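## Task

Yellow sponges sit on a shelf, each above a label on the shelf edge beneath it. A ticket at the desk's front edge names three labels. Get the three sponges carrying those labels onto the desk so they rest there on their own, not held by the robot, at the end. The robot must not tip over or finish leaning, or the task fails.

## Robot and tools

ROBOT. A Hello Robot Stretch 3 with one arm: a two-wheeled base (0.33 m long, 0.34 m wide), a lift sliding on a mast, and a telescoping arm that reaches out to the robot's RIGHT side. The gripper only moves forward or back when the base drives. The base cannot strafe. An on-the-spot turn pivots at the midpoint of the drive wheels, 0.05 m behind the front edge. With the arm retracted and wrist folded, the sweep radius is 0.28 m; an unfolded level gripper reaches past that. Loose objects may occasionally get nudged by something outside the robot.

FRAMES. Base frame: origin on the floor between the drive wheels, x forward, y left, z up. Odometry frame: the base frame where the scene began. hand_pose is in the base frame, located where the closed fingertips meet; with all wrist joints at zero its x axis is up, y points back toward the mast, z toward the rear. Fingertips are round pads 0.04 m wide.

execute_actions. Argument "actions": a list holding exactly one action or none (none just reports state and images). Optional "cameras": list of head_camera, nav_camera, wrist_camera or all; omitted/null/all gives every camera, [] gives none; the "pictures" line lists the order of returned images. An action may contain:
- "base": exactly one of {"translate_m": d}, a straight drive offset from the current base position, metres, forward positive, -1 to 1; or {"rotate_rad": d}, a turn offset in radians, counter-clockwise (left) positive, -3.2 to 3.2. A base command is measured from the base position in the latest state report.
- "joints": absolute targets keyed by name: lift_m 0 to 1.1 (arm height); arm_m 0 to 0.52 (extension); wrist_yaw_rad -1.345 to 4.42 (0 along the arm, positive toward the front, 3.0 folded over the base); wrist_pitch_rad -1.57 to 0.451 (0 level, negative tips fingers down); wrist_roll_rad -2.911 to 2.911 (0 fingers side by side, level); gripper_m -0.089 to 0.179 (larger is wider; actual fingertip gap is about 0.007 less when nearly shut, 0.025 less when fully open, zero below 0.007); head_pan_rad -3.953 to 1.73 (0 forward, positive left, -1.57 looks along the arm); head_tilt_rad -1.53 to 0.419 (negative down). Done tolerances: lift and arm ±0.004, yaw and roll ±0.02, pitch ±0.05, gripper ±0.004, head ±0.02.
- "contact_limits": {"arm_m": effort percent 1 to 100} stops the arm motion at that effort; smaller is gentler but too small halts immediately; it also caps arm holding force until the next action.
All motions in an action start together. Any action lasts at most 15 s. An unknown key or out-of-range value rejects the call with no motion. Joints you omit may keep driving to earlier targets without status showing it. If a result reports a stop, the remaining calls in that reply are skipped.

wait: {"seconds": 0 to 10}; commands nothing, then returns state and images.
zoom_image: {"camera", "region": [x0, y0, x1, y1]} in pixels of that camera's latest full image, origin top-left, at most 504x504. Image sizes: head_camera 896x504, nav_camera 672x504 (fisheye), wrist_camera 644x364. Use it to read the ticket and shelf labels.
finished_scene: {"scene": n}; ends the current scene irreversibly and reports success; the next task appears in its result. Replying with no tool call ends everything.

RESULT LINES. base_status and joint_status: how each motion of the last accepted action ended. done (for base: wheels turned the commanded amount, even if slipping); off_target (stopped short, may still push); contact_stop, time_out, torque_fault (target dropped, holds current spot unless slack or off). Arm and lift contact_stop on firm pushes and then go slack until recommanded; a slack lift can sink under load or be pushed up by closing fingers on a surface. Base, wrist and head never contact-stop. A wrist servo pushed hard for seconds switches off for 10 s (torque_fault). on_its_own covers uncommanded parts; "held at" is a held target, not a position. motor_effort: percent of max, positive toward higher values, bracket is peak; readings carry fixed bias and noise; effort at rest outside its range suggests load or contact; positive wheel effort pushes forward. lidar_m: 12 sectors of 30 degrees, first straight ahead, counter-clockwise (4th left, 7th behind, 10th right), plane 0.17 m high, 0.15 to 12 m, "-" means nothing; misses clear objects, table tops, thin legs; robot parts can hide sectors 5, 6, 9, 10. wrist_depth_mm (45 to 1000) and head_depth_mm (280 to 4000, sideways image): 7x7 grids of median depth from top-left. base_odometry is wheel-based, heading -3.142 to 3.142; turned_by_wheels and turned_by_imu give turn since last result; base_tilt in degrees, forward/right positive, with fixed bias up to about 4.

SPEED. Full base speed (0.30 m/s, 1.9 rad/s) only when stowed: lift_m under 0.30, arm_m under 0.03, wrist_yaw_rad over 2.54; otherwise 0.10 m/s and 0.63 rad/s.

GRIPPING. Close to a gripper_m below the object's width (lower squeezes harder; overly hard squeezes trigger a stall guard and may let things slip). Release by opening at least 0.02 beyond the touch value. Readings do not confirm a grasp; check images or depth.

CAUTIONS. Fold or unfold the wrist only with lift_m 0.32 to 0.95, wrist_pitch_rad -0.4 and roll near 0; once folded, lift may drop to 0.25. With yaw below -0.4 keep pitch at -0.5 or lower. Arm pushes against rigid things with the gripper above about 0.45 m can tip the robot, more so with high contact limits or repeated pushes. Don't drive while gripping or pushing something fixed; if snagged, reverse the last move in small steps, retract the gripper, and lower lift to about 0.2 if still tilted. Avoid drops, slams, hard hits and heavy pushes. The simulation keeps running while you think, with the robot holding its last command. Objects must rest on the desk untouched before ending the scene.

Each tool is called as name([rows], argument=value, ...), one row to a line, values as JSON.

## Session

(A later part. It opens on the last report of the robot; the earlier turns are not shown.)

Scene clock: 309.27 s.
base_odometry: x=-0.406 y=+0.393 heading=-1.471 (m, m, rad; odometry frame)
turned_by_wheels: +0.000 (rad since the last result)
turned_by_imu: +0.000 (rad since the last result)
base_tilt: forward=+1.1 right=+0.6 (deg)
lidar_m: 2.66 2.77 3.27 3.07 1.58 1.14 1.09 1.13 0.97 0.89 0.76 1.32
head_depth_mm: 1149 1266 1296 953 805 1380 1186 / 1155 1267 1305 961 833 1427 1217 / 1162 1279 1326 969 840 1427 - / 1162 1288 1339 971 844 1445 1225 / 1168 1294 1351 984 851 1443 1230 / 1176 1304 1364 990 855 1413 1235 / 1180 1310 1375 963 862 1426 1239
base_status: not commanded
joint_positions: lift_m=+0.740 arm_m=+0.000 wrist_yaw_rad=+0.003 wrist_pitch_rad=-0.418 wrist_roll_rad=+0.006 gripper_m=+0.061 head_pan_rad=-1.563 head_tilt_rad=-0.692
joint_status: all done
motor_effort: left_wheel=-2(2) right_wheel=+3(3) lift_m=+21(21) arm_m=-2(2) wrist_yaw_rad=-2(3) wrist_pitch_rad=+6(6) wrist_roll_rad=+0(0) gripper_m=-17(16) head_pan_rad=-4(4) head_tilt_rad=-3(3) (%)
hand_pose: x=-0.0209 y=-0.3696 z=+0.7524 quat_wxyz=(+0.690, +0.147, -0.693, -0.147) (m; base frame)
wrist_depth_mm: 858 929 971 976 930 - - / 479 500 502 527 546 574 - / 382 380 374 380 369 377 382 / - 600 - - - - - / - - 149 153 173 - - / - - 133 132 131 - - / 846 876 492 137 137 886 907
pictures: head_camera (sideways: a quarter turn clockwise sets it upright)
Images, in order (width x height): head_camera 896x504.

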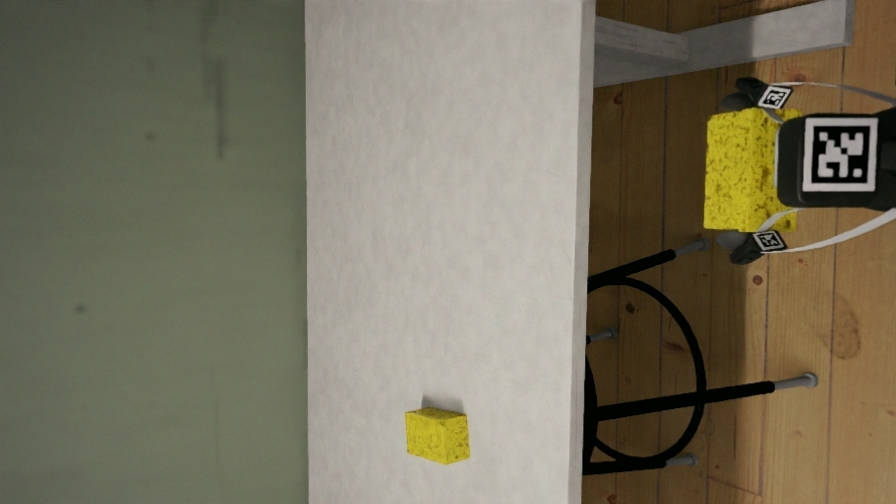

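execute_actions([
  {"joints": {"wrist_pitch_rad": -0.12, "arm_m": 0.43}},
], cameras=[])

execute_actions([
  {"joints": {"lift_m": 0.685}},
], cameras=["head_camera", "wrist_camera"])

Scene clock: 314.17 s.
base_odometry: x=-0.406 y=+0.393 heading=-1.471 (m, m, rad; odometry frame)
turned_by_wheels: +0.000 (rad since the last result)
turned_by_imu: +0.000 (rad since the last result)
base_tilt: forward=+1.1 right=+0.7 (deg)
lidar_m: 2.66 2.77 3.29 3.08 1.58 1.14 1.09 1.13 0.98 0.90 0.76 1.32
head_depth_mm: 1147 1268 1293 989 - 1365 1178 / 1155 1278 1312 - 1176 1424 1214 / 1160 1279 1320 - 840 1434 1218 / 1163 1288 1334 971 845 1408 1224 / 1172 1298 1351 982 851 1442 1225 / 1179 1300 1362 987 858 1410 1235 / 1183 1304 1383 959 861 1432 1241
base_status: not commanded
joint_positions: lift_m=+0.740 arm_m=+0.430 wrist_yaw_rad=+0.001 wrist_pitch_rad=-0.145 wrist_roll_rad=+0.006 gripper_m=+0.061 head_pan_rad=-1.563 head_tilt_rad=-0.692
joint_status: all done
motor_effort: left_wheel=-3(3) right_wheel=+3(2) lift_m=+21(21) arm_m=+3(4) wrist_yaw_rad=+0(2) wrist_pitch_rad=+9(9) wrist_roll_rad=+0(0) gripper_m=-16(17) head_pan_rad=-4(4) head_tilt_rad=-3(3) (%)
hand_pose: x=-0.0211 y=-0.8248 z=+0.8177 quat_wxyz=(+0.703, +0.052, -0.707, -0.051) (m; base frame)
wrist_depth_mm: 625 623 628 628 638 627 628 / 678 658 644 656 653 664 662 / 698 691 692 701 689 686 694 / 507 521 538 562 581 594 741 / 354 356 148 154 174 393 404 / 265 282 133 132 132 292 294 / 217 218 171 137 136 229 235
pictures: none
No camera images: the call's "cameras" was empty. Leave "cameras" out to get every camera's image.

Scene clock: 315.50 s.
base_odometry: x=-0.406 y=+0.393 heading=-1.471 (m, m, rad; odometry frame)
turned_by_wheels: +0.000 (rad since the last result)
turned_by_imu: +0.000 (rad since the last result)
base_tilt: forward=+1.1 right=+0.7 (deg)
lidar_m: 2.66 2.77 3.27 3.09 1.58 1.14 1.09 1.13 0.97 0.89 0.76 1.32
head_depth_mm: 1150 1266 1297 955 802 - 1206 / 1151 1274 1305 1043 1583 1418 1215 / 1161 1279 1318 1046 1590 1437 1218 / 1165 1290 1339 976 847 1405 1222 / 1170 1294 1351 986 850 1446 1234 / 1177 1308 1363 986 858 1416 1236 / 1187 1317 1379 959 862 1430 1245
base_status: not commanded
joint_positions: lift_m=+0.685 arm_m=+0.430 wrist_yaw_rad=+0.001 wrist_pitch_rad=-0.145 wrist_roll_rad=+0.006 gripper_m=+0.061 head_pan_rad=-1.563 head_tilt_rad=-0.692
joint_status: all done
motor_effort: left_wheel=-2(3) right_wheel=+3(2) lift_m=+15(19) arm_m=+3(3) wrist_yaw_rad=-1(0) wrist_pitch_rad=+8(8) wrist_roll_rad=+0(0) gripper_m=-17(17) head_pan_rad=-3(4) head_tilt_rad=-3(4) (%)
hand_pose: x=-0.0211 y=-0.8248 z=+0.7631 quat_wxyz=(+0.703, +0.052, -0.707, -0.051) (m; base frame)
wrist_depth_mm: 631 619 619 631 635 624 634 / 647 665 670 667 658 664 651 / 622 672 696 672 683 690 697 / 356 362 381 390 406 418 429 / 243 251 149 153 173 276 280 / 186 197 134 134 132 204 207 / 153 152 140 136 137 160 163
pictures: head_camera (sideways: a quarter turn clockwise sets it upright), wrist_camera
Images, in order (width x height): head_camera 896x504, wrist_camera 644x364.

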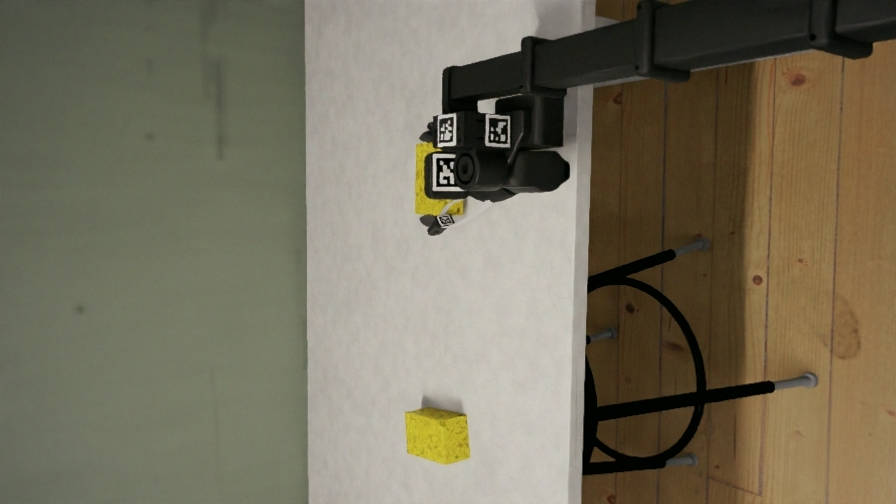

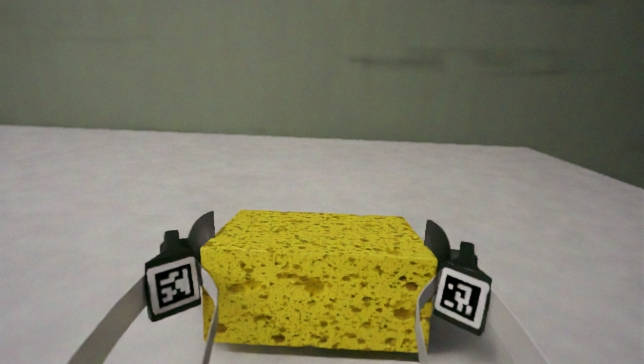

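execute_actions([
  {"joints": {"lift_m": 0.682, "gripper_m": 0.15}},
], cameras=[])

execute_actions([
  {"joints": {"lift_m": 0.745}},
], cameras=[])

execute_actions([
  {"joints": {"arm_m": 0.15}},
], cameras=["head_camera", "nav_camera"])

Scene clock: 317.87 s.
base_odometry: x=-0.406 y=+0.393 heading=-1.471 (m, m, rad; odometry frame)
turned_by_wheels: +0.000 (rad since the last result)
turned_by_imu: +0.000 (rad since the last result)
base_tilt: forward=+1.1 right=+0.7 (deg)
lidar_m: 2.66 2.77 3.28 3.08 1.58 1.14 1.09 1.13 0.97 0.90 0.76 1.32
head_depth_mm: 1146 1265 1295 955 800 - 1211 / 1153 1277 1310 1043 1576 1422 1215 / 1157 1287 1316 1048 1583 1423 1219 / 1165 1285 1336 977 846 1399 1226 / 1169 1298 1351 981 849 1437 1229 / 1173 1300 1360 990 855 1413 1235 / 1180 1313 1375 965 866 1426 1240
base_status: not commanded
joint_positions: lift_m=+0.682 arm_m=+0.430 wrist_yaw_rad=+0.001 wrist_pitch_rad=-0.144 wrist_roll_rad=+0.006 gripper_m=+0.150 head_pan_rad=-1.563 head_tilt_rad=-0.692
joint_status: all done
motor_effort: left_wheel=-2(3) right_wheel=+3(2) lift_m=+15(14) arm_m=+4(3) wrist_yaw_rad=-1(1) wrist_pitch_rad=+7(8) wrist_roll_rad=+0(0) gripper_m=+1(85) head_pan_rad=-4(4) head_tilt_rad=-3(2) (%)
hand_pose: x=-0.0211 y=-0.8249 z=+0.7604 quat_wxyz=(+0.703, +0.051, -0.707, -0.051) (m; base frame)
wrist_depth_mm: 634 634 622 629 634 623 624 / 664 662 652 659 660 659 648 / 617 689 674 679 684 683 690 / 348 358 371 381 395 408 427 / 239 256 182 162 245 286 274 / 192 - 133 132 133 - 202 / - 148 140 139 140 151 160
pictures: none
No camera images: the call's "cameras" was empty. Leave "cameras" out to get every camera's image.

Scene clock: 319.27 s.
base_odometry: x=-0.406 y=+0.393 heading=-1.471 (m, m, rad; odometry frame)
turned_by_wheels: +0.000 (rad since the last result)
turned_by_imu: +0.000 (rad since the last result)
base_tilt: forward=+1.0 right=+0.7 (deg)
lidar_m: 2.66 2.78 3.30 3.08 1.58 1.14 1.09 1.13 0.97 0.89 0.76 1.32
head_depth_mm: 1148 1269 1299 988 - 1366 1175 / 1154 1272 1311 - 836 1420 1218 / 1159 1283 1322 - 840 1434 1223 / 1168 1293 1338 973 848 1401 1225 / 1174 1294 1352 984 854 1442 1222 / 1180 1306 1364 987 858 1411 1234 / 1183 1311 1379 963 865 1424 1242
base_status: not commanded
joint_positions: lift_m=+0.745 arm_m=+0.430 wrist_yaw_rad=+0.001 wrist_pitch_rad=-0.144 wrist_roll_rad=+0.006 gripper_m=+0.150 head_pan_rad=-1.563 head_tilt_rad=-0.692
joint_status: all done
motor_effort: left_wheel=-3(2) right_wheel=+2(2) lift_m=+21(24) arm_m=+3(3) wrist_yaw_rad=-1(1) wrist_pitch_rad=+8(8) wrist_roll_rad=+0(0) gripper_m=-1(0) head_pan_rad=-4(4) head_tilt_rad=-3(2) (%)
hand_pose: x=-0.0211 y=-0.8249 z=+0.8230 quat_wxyz=(+0.703, +0.051, -0.707, -0.051) (m; base frame)
wrist_depth_mm: 623 634 624 629 621 625 635 / 665 667 674 654 657 672 652 / 700 682 700 704 698 698 696 / 524 531 563 573 602 609 736 / 365 393 374 386 397 430 413 / 278 - 286 292 295 - 306 / 220 223 191 175 225 230 242
pictures: none
No camera images: the call's "cameras" was empty. Leave "cameras" out to get every camera's image.

Scene clock: 322.57 s.
base_odometry: x=-0.406 y=+0.393 heading=-1.471 (m, m, rad; odometry frame)
turned_by_wheels: +0.000 (rad since the last result)
turned_by_imu: +0.000 (rad since the last result)
base_tilt: forward=+1.1 right=+0.6 (deg)
lidar_m: 2.66 2.77 3.29 3.09 1.58 1.14 1.09 1.13 0.97 0.89 0.76 1.32
head_depth_mm: 1150 1266 1291 954 802 - 1176 / 1153 1273 1307 963 833 - 1185 / 1160 1283 1325 925 812 1398 1193 / 1163 1291 1338 973 1034 1401 1218 / 1171 1297 1352 985 851 1440 1229 / 1174 1304 1373 988 857 1417 1232 / 1179 1310 1381 961 864 1432 1242
base_status: not commanded
joint_positions: lift_m=+0.745 arm_m=+0.150 wrist_yaw_rad=+0.001 wrist_pitch_rad=-0.144 wrist_roll_rad=+0.006 gripper_m=+0.150 head_pan_rad=-1.563 head_tilt_rad=-0.692
joint_status: all done
motor_effort: left_wheel=-2(3) right_wheel=+2(2) lift_m=+21(21) arm_m=-2(2) wrist_yaw_rad=+0(1) wrist_pitch_rad=+8(8) wrist_roll_rad=+0(0) gripper_m=+0(0) head_pan_rad=-3(3) head_tilt_rad=-3(4) (%)
hand_pose: x=-0.0211 y=-0.5454 z=+0.8230 quat_wxyz=(+0.703, +0.051, -0.707, -0.051) (m; base frame)
wrist_depth_mm: 895 858 879 876 849 863 879 / 923 935 945 903 944 923 908 / 963 964 955 961 962 978 920 / 440 508 558 494 599 613 - / 361 392 375 394 396 436 413 / 278 - 285 290 298 - 309 / 242 239 240 239 239 233 244
pictures: head_camera (sideways: a quarter turn clockwise sets it upright), nav_camera (sideways: a quarter turn counterclockwise sets it upright)
Images, in order (width x height): head_camera 896x504, nav_camera 672x504.

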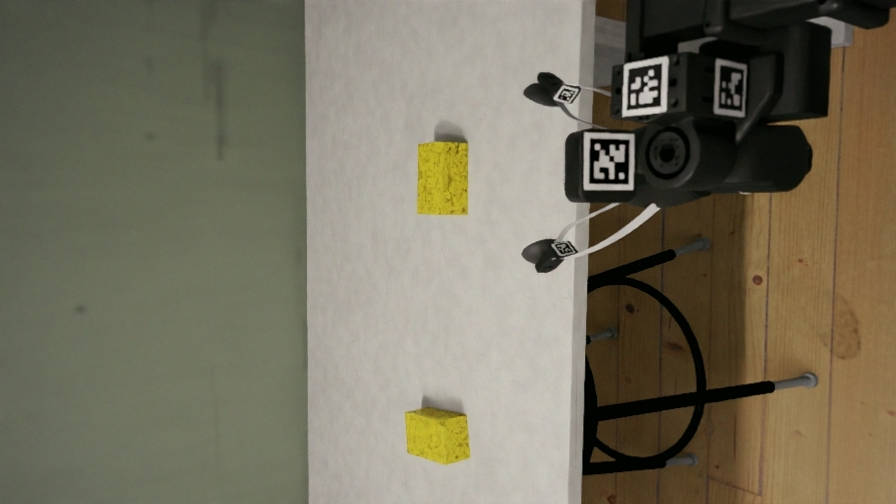

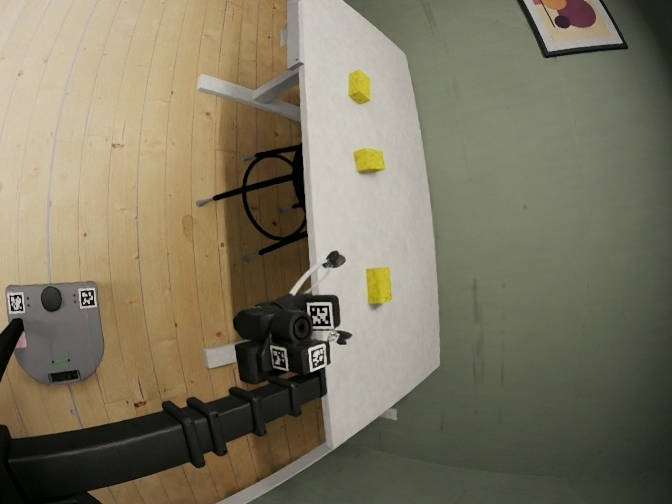

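execute_actions([
  {"joints": {"head_pan_rad": -0.6, "head_tilt_rad": -0.5}},
], cameras=["head_camera"])

Scene clock: 324.17 s.
base_odometry: x=-0.406 y=+0.393 heading=-1.471 (m, m, rad; odometry frame)
turned_by_wheels: +0.000 (rad since the last result)
turned_by_imu: +0.000 (rad since the last result)
base_tilt: forward=+1.1 right=+0.6 (deg)
lidar_m: 2.67 2.77 3.28 3.11 1.58 1.14 1.09 1.13 0.97 0.90 0.76 1.32
head_depth_mm: 1522 1610 1714 1341 953 1603 1352 / 1712 1812 1932 1350 1041 1597 1360 / 1936 2061 2229 1356 1914 1674 1369 / 2229 2388 2629 2746 2177 1669 1369 / 2509 2695 2906 2995 2192 1685 1375 / 2397 2554 2734 2873 2198 1695 1385 / 2283 2417 2554 2724 2213 1701 1388
base_status: not commanded
joint_positions: lift_m=+0.745 arm_m=+0.150 wrist_yaw_rad=+0.001 wrist_pitch_rad=-0.144 wrist_roll_rad=+0.006 gripper_m=+0.150 head_pan_rad=-0.607 head_tilt_rad=-0.508
joint_status: all done
motor_effort: left_wheel=-3(3) right_wheel=+3(3) lift_m=+21(21) arm_m=-2(2) wrist_yaw_rad=-1(1) wrist_pitch_rad=+8(8) wrist_roll_rad=+0(0) gripper_m=+0(1) head_pan_rad=+4(44) head_tilt_rad=+2(15) (%)
hand_pose: x=-0.0211 y=-0.5454 z=+0.8230 quat_wxyz=(+0.703, +0.051, -0.707, -0.051) (m; base frame)
wrist_depth_mm: 871 859 866 889 853 864 825 / 925 943 924 917 903 906 905 / 947 953 913 955 969 974 - / 438 501 556 492 594 625 - / 362 394 380 389 396 429 414 / 279 - 288 290 295 - 309 / 243 241 237 240 238 234 242
pictures: head_camera (sideways: a quarter turn clockwise sets it upright)
Images, in order (width x height): head_camera 896x504.

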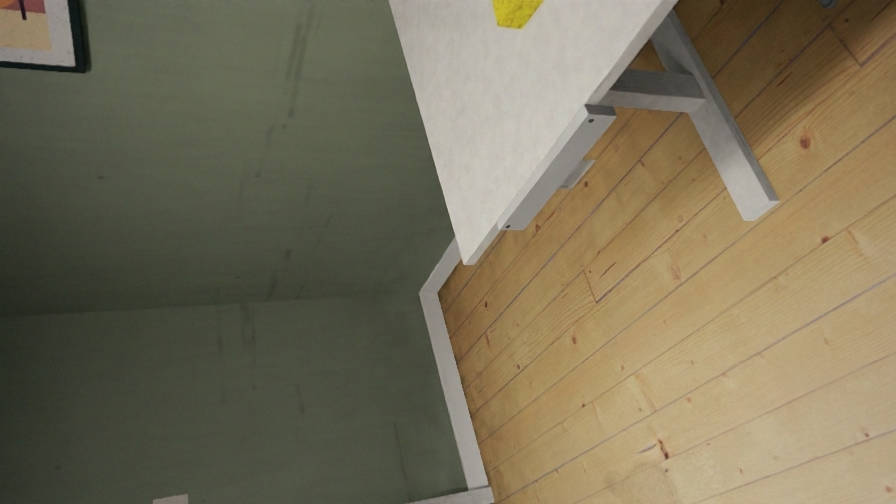

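execute_actions([
  {"base": {"translate_m": 0.55}, "joints": {"arm_m": 0.0, "lift_m": 0.57, "wrist_yaw_rad": 0.6, "wrist_pitch_rad": 0.02}},
], cameras=["wrist_camera"])

Scene clock: 332.07 s.
base_odometry: x=-0.351 y=-0.154 heading=-1.471 (m, m, rad; odometry frame)
turned_by_wheels: +0.000 (rad since the last result)
turned_by_imu: -0.002 (rad since the last result)
base_tilt: forward=+1.1 right=+0.6 (deg)
lidar_m: 2.11 2.20 2.97 3.14 2.39 1.72 1.64 1.69 0.70 0.89 1.00 1.91
head_depth_mm: 1517 1605 1718 1799 1881 1616 1355 / 1713 1800 1921 2046 2070 1661 1363 / 1904 2043 2209 2393 2176 1672 1370 / 2103 2245 2437 2598 2167 1671 1375 / 2005 2139 2298 2474 2167 1688 1378 / 1903 2016 2156 2313 2193 1698 1384 / 1810 1918 2035 2162 2201 1703 1386
base_status: done
joint_positions: lift_m=+0.570 arm_m=+0.000 wrist_yaw_rad=+0.598 wrist_pitch_rad=-0.004 wrist_roll_rad=+0.006 gripper_m=+0.150 head_pan_rad=-0.607 head_tilt_rad=-0.507
joint_status: all done
motor_effort: left_wheel=-2(4) right_wheel=+2(9) lift_m=+15(17) arm_m=-3(2) wrist_yaw_rad=+2(5) wrist_pitch_rad=+7(9) wrist_roll_rad=+0(0) gripper_m=+1(0) head_pan_rad=+3(3) head_tilt_rad=+2(3) (%)
hand_pose: x=+0.1229 y=-0.3569 z=+0.6837 quat_wxyz=(+0.674, +0.211, -0.677, +0.206) (m; base frame)
wrist_depth_mm: - - - - - 941 815 / - - - - - 931 798 / - - - - - 842 855 / - - - 428 350 302 282 / - - - - - 989 838 / - - - - - - 492 / - - - - - - 896
pictures: wrist_camera
Images, in order (width x height): wrist_camera 644x364.

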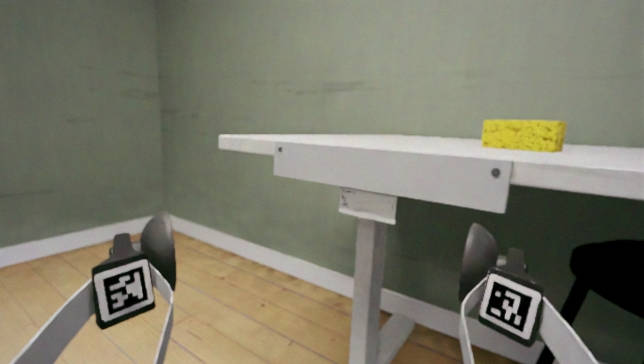

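execute_actions([
  {"joints": {"lift_m": 0.40, "wrist_pitch_rad": 0.3, "wrist_yaw_rad": 0.5}},
], cameras=["wrist_camera"])

Scene clock: 334.90 s.
base_odometry: x=-0.351 y=-0.154 heading=-1.471 (m, m, rad; odometry frame)
turned_by_wheels: +0.000 (rad since the last result)
turned_by_imu: +0.000 (rad since the last result)
base_tilt: forward=+1.1 right=+0.6 (deg)
lidar_m: 2.11 2.20 2.97 3.14 2.38 1.72 1.65 1.70 0.70 0.89 1.00 1.92
head_depth_mm: 1519 1601 1695 1805 1889 1613 1362 / 1692 1801 1907 2053 2059 1661 1360 / 1923 2056 2205 2387 2166 1685 1372 / 2105 2268 2433 2605 2172 1673 1368 / 2014 2134 2320 2467 2156 1678 1377 / 1902 2033 2177 2309 2196 1695 1376 / 1808 1916 2036 2174 2201 1705 1386
base_status: not commanded
joint_positions: lift_m=+0.400 arm_m=+0.000 wrist_yaw_rad=+0.503 wrist_pitch_rad=+0.275 wrist_roll_rad=+0.006 gripper_m=+0.150 head_pan_rad=-0.607 head_tilt_rad=-0.507
joint_status: all done
motor_effort: left_wheel=-3(2) right_wheel=+2(2) lift_m=+15(17) arm_m=-2(2) wrist_yaw_rad=-2(4) wrist_pitch_rad=+9(6) wrist_roll_rad=+0(0) gripper_m=+0(0) head_pan_rad=+3(3) head_tilt_rad=+2(2) (%)
hand_pose: x=+0.1006 y=-0.3670 z=+0.5854 quat_wxyz=(+0.652, +0.081, -0.704, +0.268) (m; base frame)
wrist_depth_mm: - - - - - - 913 / - - - - - - 885 / - - - 428 347 336 304 / - - - 695 662 589 531 / - - - - - 931 887 / - - - - - - 444 / - - - - - 967 820
pictures: wrist_camera
Images, in order (width x height): wrist_camera 644x364.

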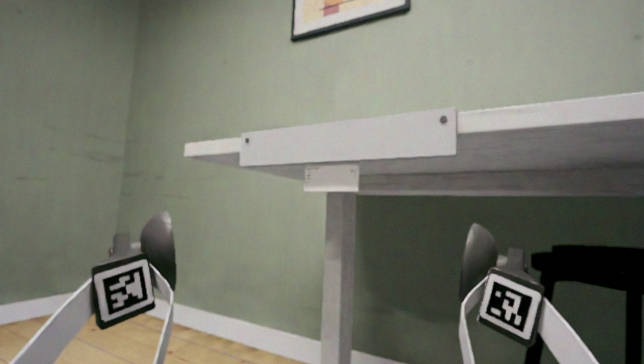

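zoom_image(camera="wrist_camera", region=[270, 130, 400, 210])

Region (270, 130, 400, 210) of wrist_camera's 644x364 image, scaled by 3.877; it fills the top 310 rows of this view, and the rest is white.

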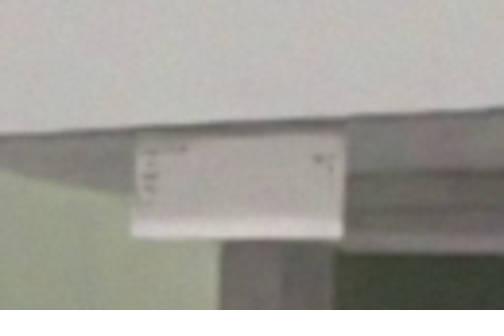

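execute_actions([
  {"base": {"translate_m": 0.25}, "joints": {"wrist_yaw_rad": 0.0, "arm_m": 0.14, "lift_m": 0.44}},
], cameras=["wrist_camera"])

Scene clock: 339.70 s.
base_odometry: x=-0.327 y=-0.403 heading=-1.471 (m, m, rad; odometry frame)
turned_by_wheels: +0.000 (rad since the last result)
turned_by_imu: -0.001 (rad since the last result)
base_tilt: forward=+1.1 right=+0.6 (deg)
lidar_m: 1.86 1.92 2.61 3.10 2.75 1.98 1.90 1.43 0.81 0.92 1.41 1.90
head_depth_mm: 1516 1605 1693 1784 1900 1652 1359 / 1681 1796 1918 2063 2069 1669 1359 / 1898 2039 2182 2366 2164 1678 1366 / 1868 2006 2157 2353 2172 1685 1371 / 1760 1889 2024 2175 2191 1681 1376 / 1681 1777 1898 2037 2113 1691 1380 / 1584 1690 1791 1912 2040 1699 1394
base_status: done
joint_positions: lift_m=+0.440 arm_m=+0.140 wrist_yaw_rad=+0.002 wrist_pitch_rad=+0.276 wrist_roll_rad=+0.006 gripper_m=+0.150 head_pan_rad=-0.607 head_tilt_rad=-0.507
joint_status: all done
motor_effort: left_wheel=-3(4) right_wheel=+2(8) lift_m=+21(24) arm_m=+3(4) wrist_yaw_rad=-1(2) wrist_pitch_rad=+8(8) wrist_roll_rad=+0(0) gripper_m=+0(0) head_pan_rad=+2(3) head_tilt_rad=+2(3) (%)
hand_pose: x=-0.0209 y=-0.5378 z=+0.6252 quat_wxyz=(+0.698, -0.096, -0.702, +0.098) (m; base frame)
wrist_depth_mm: - - - - - - - / - - - - - - - / 227 201 199 199 199 199 216 / 968 962 529 204 203 436 383 / 917 947 973 934 992 985 985 / 943 - 947 935 923 - 405 / 911 938 906 940 938 952 926
pictures: wrist_camera
Images, in order (width x height): wrist_camera 644x364.

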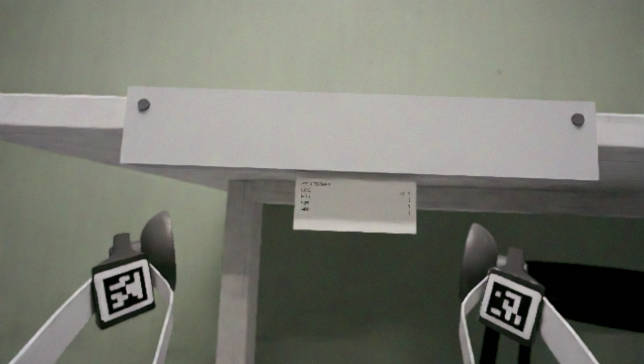

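zoom_image(camera="wrist_camera", region=[285, 170, 365, 225])

Region (285, 170, 365, 225) of wrist_camera's 644x364 image, scaled by 6.300; it fills the top 346 rows of this view, and the rest is white.

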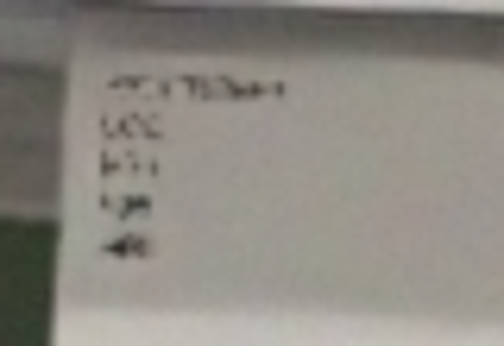

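execute_actions([
  {"joints": {"arm_m": 0.225, "lift_m": 0.455}, "contact_limits": {"arm_m": 15}},
], cameras=["wrist_camera"])

Scene clock: 343.20 s.
base_odometry: x=-0.327 y=-0.403 heading=-1.471 (m, m, rad; odometry frame)
turned_by_wheels: +0.000 (rad since the last result)
turned_by_imu: +0.000 (rad since the last result)
base_tilt: forward=+1.1 right=+0.6 (deg)
lidar_m: 1.86 1.90 2.61 3.10 2.75 1.98 1.90 1.44 0.81 0.92 1.42 1.90
head_depth_mm: 1515 1598 1697 1799 1898 1669 1364 / 1688 1790 1907 2041 2062 1669 1367 / 1898 2041 2213 2392 2155 1679 1367 / 1864 1997 2174 2341 2165 1681 1373 / 1766 1885 2037 2180 2181 1687 1375 / 1673 1778 1914 2044 2101 1698 1379 / 1593 1680 1786 1916 2013 1709 1379
base_status: not commanded
joint_positions: lift_m=+0.455 arm_m=+0.225 wrist_yaw_rad=+0.002 wrist_pitch_rad=+0.276 wrist_roll_rad=+0.006 gripper_m=+0.150 head_pan_rad=-0.607 head_tilt_rad=-0.507
joint_status: all done
motor_effort: left_wheel=-3(2) right_wheel=+2(2) lift_m=+21(21) arm_m=+3(4) wrist_yaw_rad=-1(1) wrist_pitch_rad=+8(8) wrist_roll_rad=+0(0) gripper_m=+0(0) head_pan_rad=+3(2) head_tilt_rad=+2(2) (%)
contact_limits: arm_m 15 (drawing in: default 23, maximum 38; extending or still: default 32, maximum 53)
hand_pose: x=-0.0209 y=-0.6228 z=+0.6403 quat_wxyz=(+0.698, -0.096, -0.702, +0.098) (m; base frame)
wrist_depth_mm: 957 954 979 927 942 955 979 / 116 115 115 115 115 114 114 / 114 114 113 112 112 113 112 / 904 894 442 119 112 111 111 / 866 886 900 118 118 905 887 / 848 - 488 864 871 397 482 / 865 853 511 860 863 901 328
pictures: wrist_camera
Images, in order (width x height): wrist_camera 644x364.

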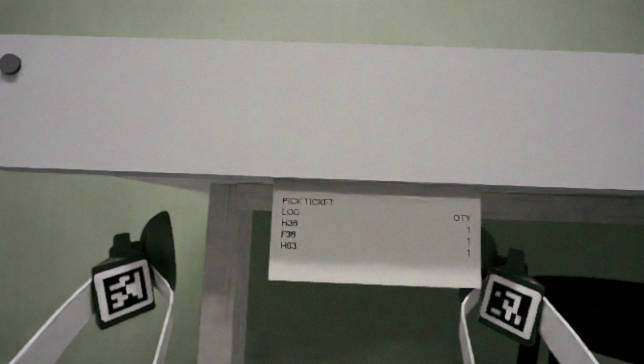

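zoom_image(camera="wrist_camera", region=[270, 190, 350, 255])

Region (270, 190, 350, 255) of wrist_camera's 644x364 image, scaled by 6.300; it fills the top 410 rows of this view, and the rest is white.

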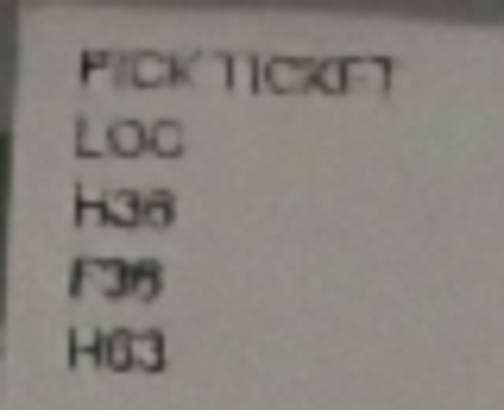

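execute_actions([
  {"joints": {"arm_m": 0.12}},
], cameras=[])

finished_scene(scene=2)

Scene clock: 346.67 s.
base_odometry: x=-0.327 y=-0.403 heading=-1.471 (m, m, rad; odometry frame)
turned_by_wheels: +0.000 (rad since the last result)
turned_by_imu: +0.000 (rad since the last result)
base_tilt: forward=+1.1 right=+0.6 (deg)
lidar_m: 1.86 1.90 2.61 3.09 2.75 1.98 1.89 1.44 0.81 0.93 1.41 1.91
head_depth_mm: 1520 1590 1687 1795 1910 1657 1356 / 1683 1781 1904 2045 2052 1663 1359 / 1894 2049 2207 2368 2151 1675 1366 / 1875 1990 2162 2328 2175 1679 1365 / 1763 1886 2015 2180 2175 1681 1375 / 1676 1780 1907 2040 2114 1697 1373 / 1599 1678 1790 1909 2010 1700 1387
base_status: not commanded
joint_positions: lift_m=+0.455 arm_m=+0.120 wrist_yaw_rad=+0.002 wrist_pitch_rad=+0.276 wrist_roll_rad=+0.006 gripper_m=+0.150 head_pan_rad=-0.607 head_tilt_rad=-0.507
joint_status: all done
motor_effort: left_wheel=-2(2) right_wheel=+2(2) lift_m=+21(21) arm_m=-2(3) wrist_yaw_rad=-1(1) wrist_pitch_rad=+8(8) wrist_roll_rad=+0(0) gripper_m=-1(0) head_pan_rad=+3(3) head_tilt_rad=+2(2) (%)
hand_pose: x=-0.0210 y=-0.5183 z=+0.6403 quat_wxyz=(+0.698, -0.096, -0.702, +0.098) (m; base frame)
wrist_depth_mm: - - - - - - - / - - - - - - - / 241 237 220 218 217 - - / - 359 216 216 216 217 235 / 974 - 986 221 - - - / 974 - 949 962 977 - 488 / 931 965 939 996 954 967 390
pictures: none
No camera images: the call's "cameras" was empty. Leave "cameras" out to get every camera's image.

The scene is finished: the task was done.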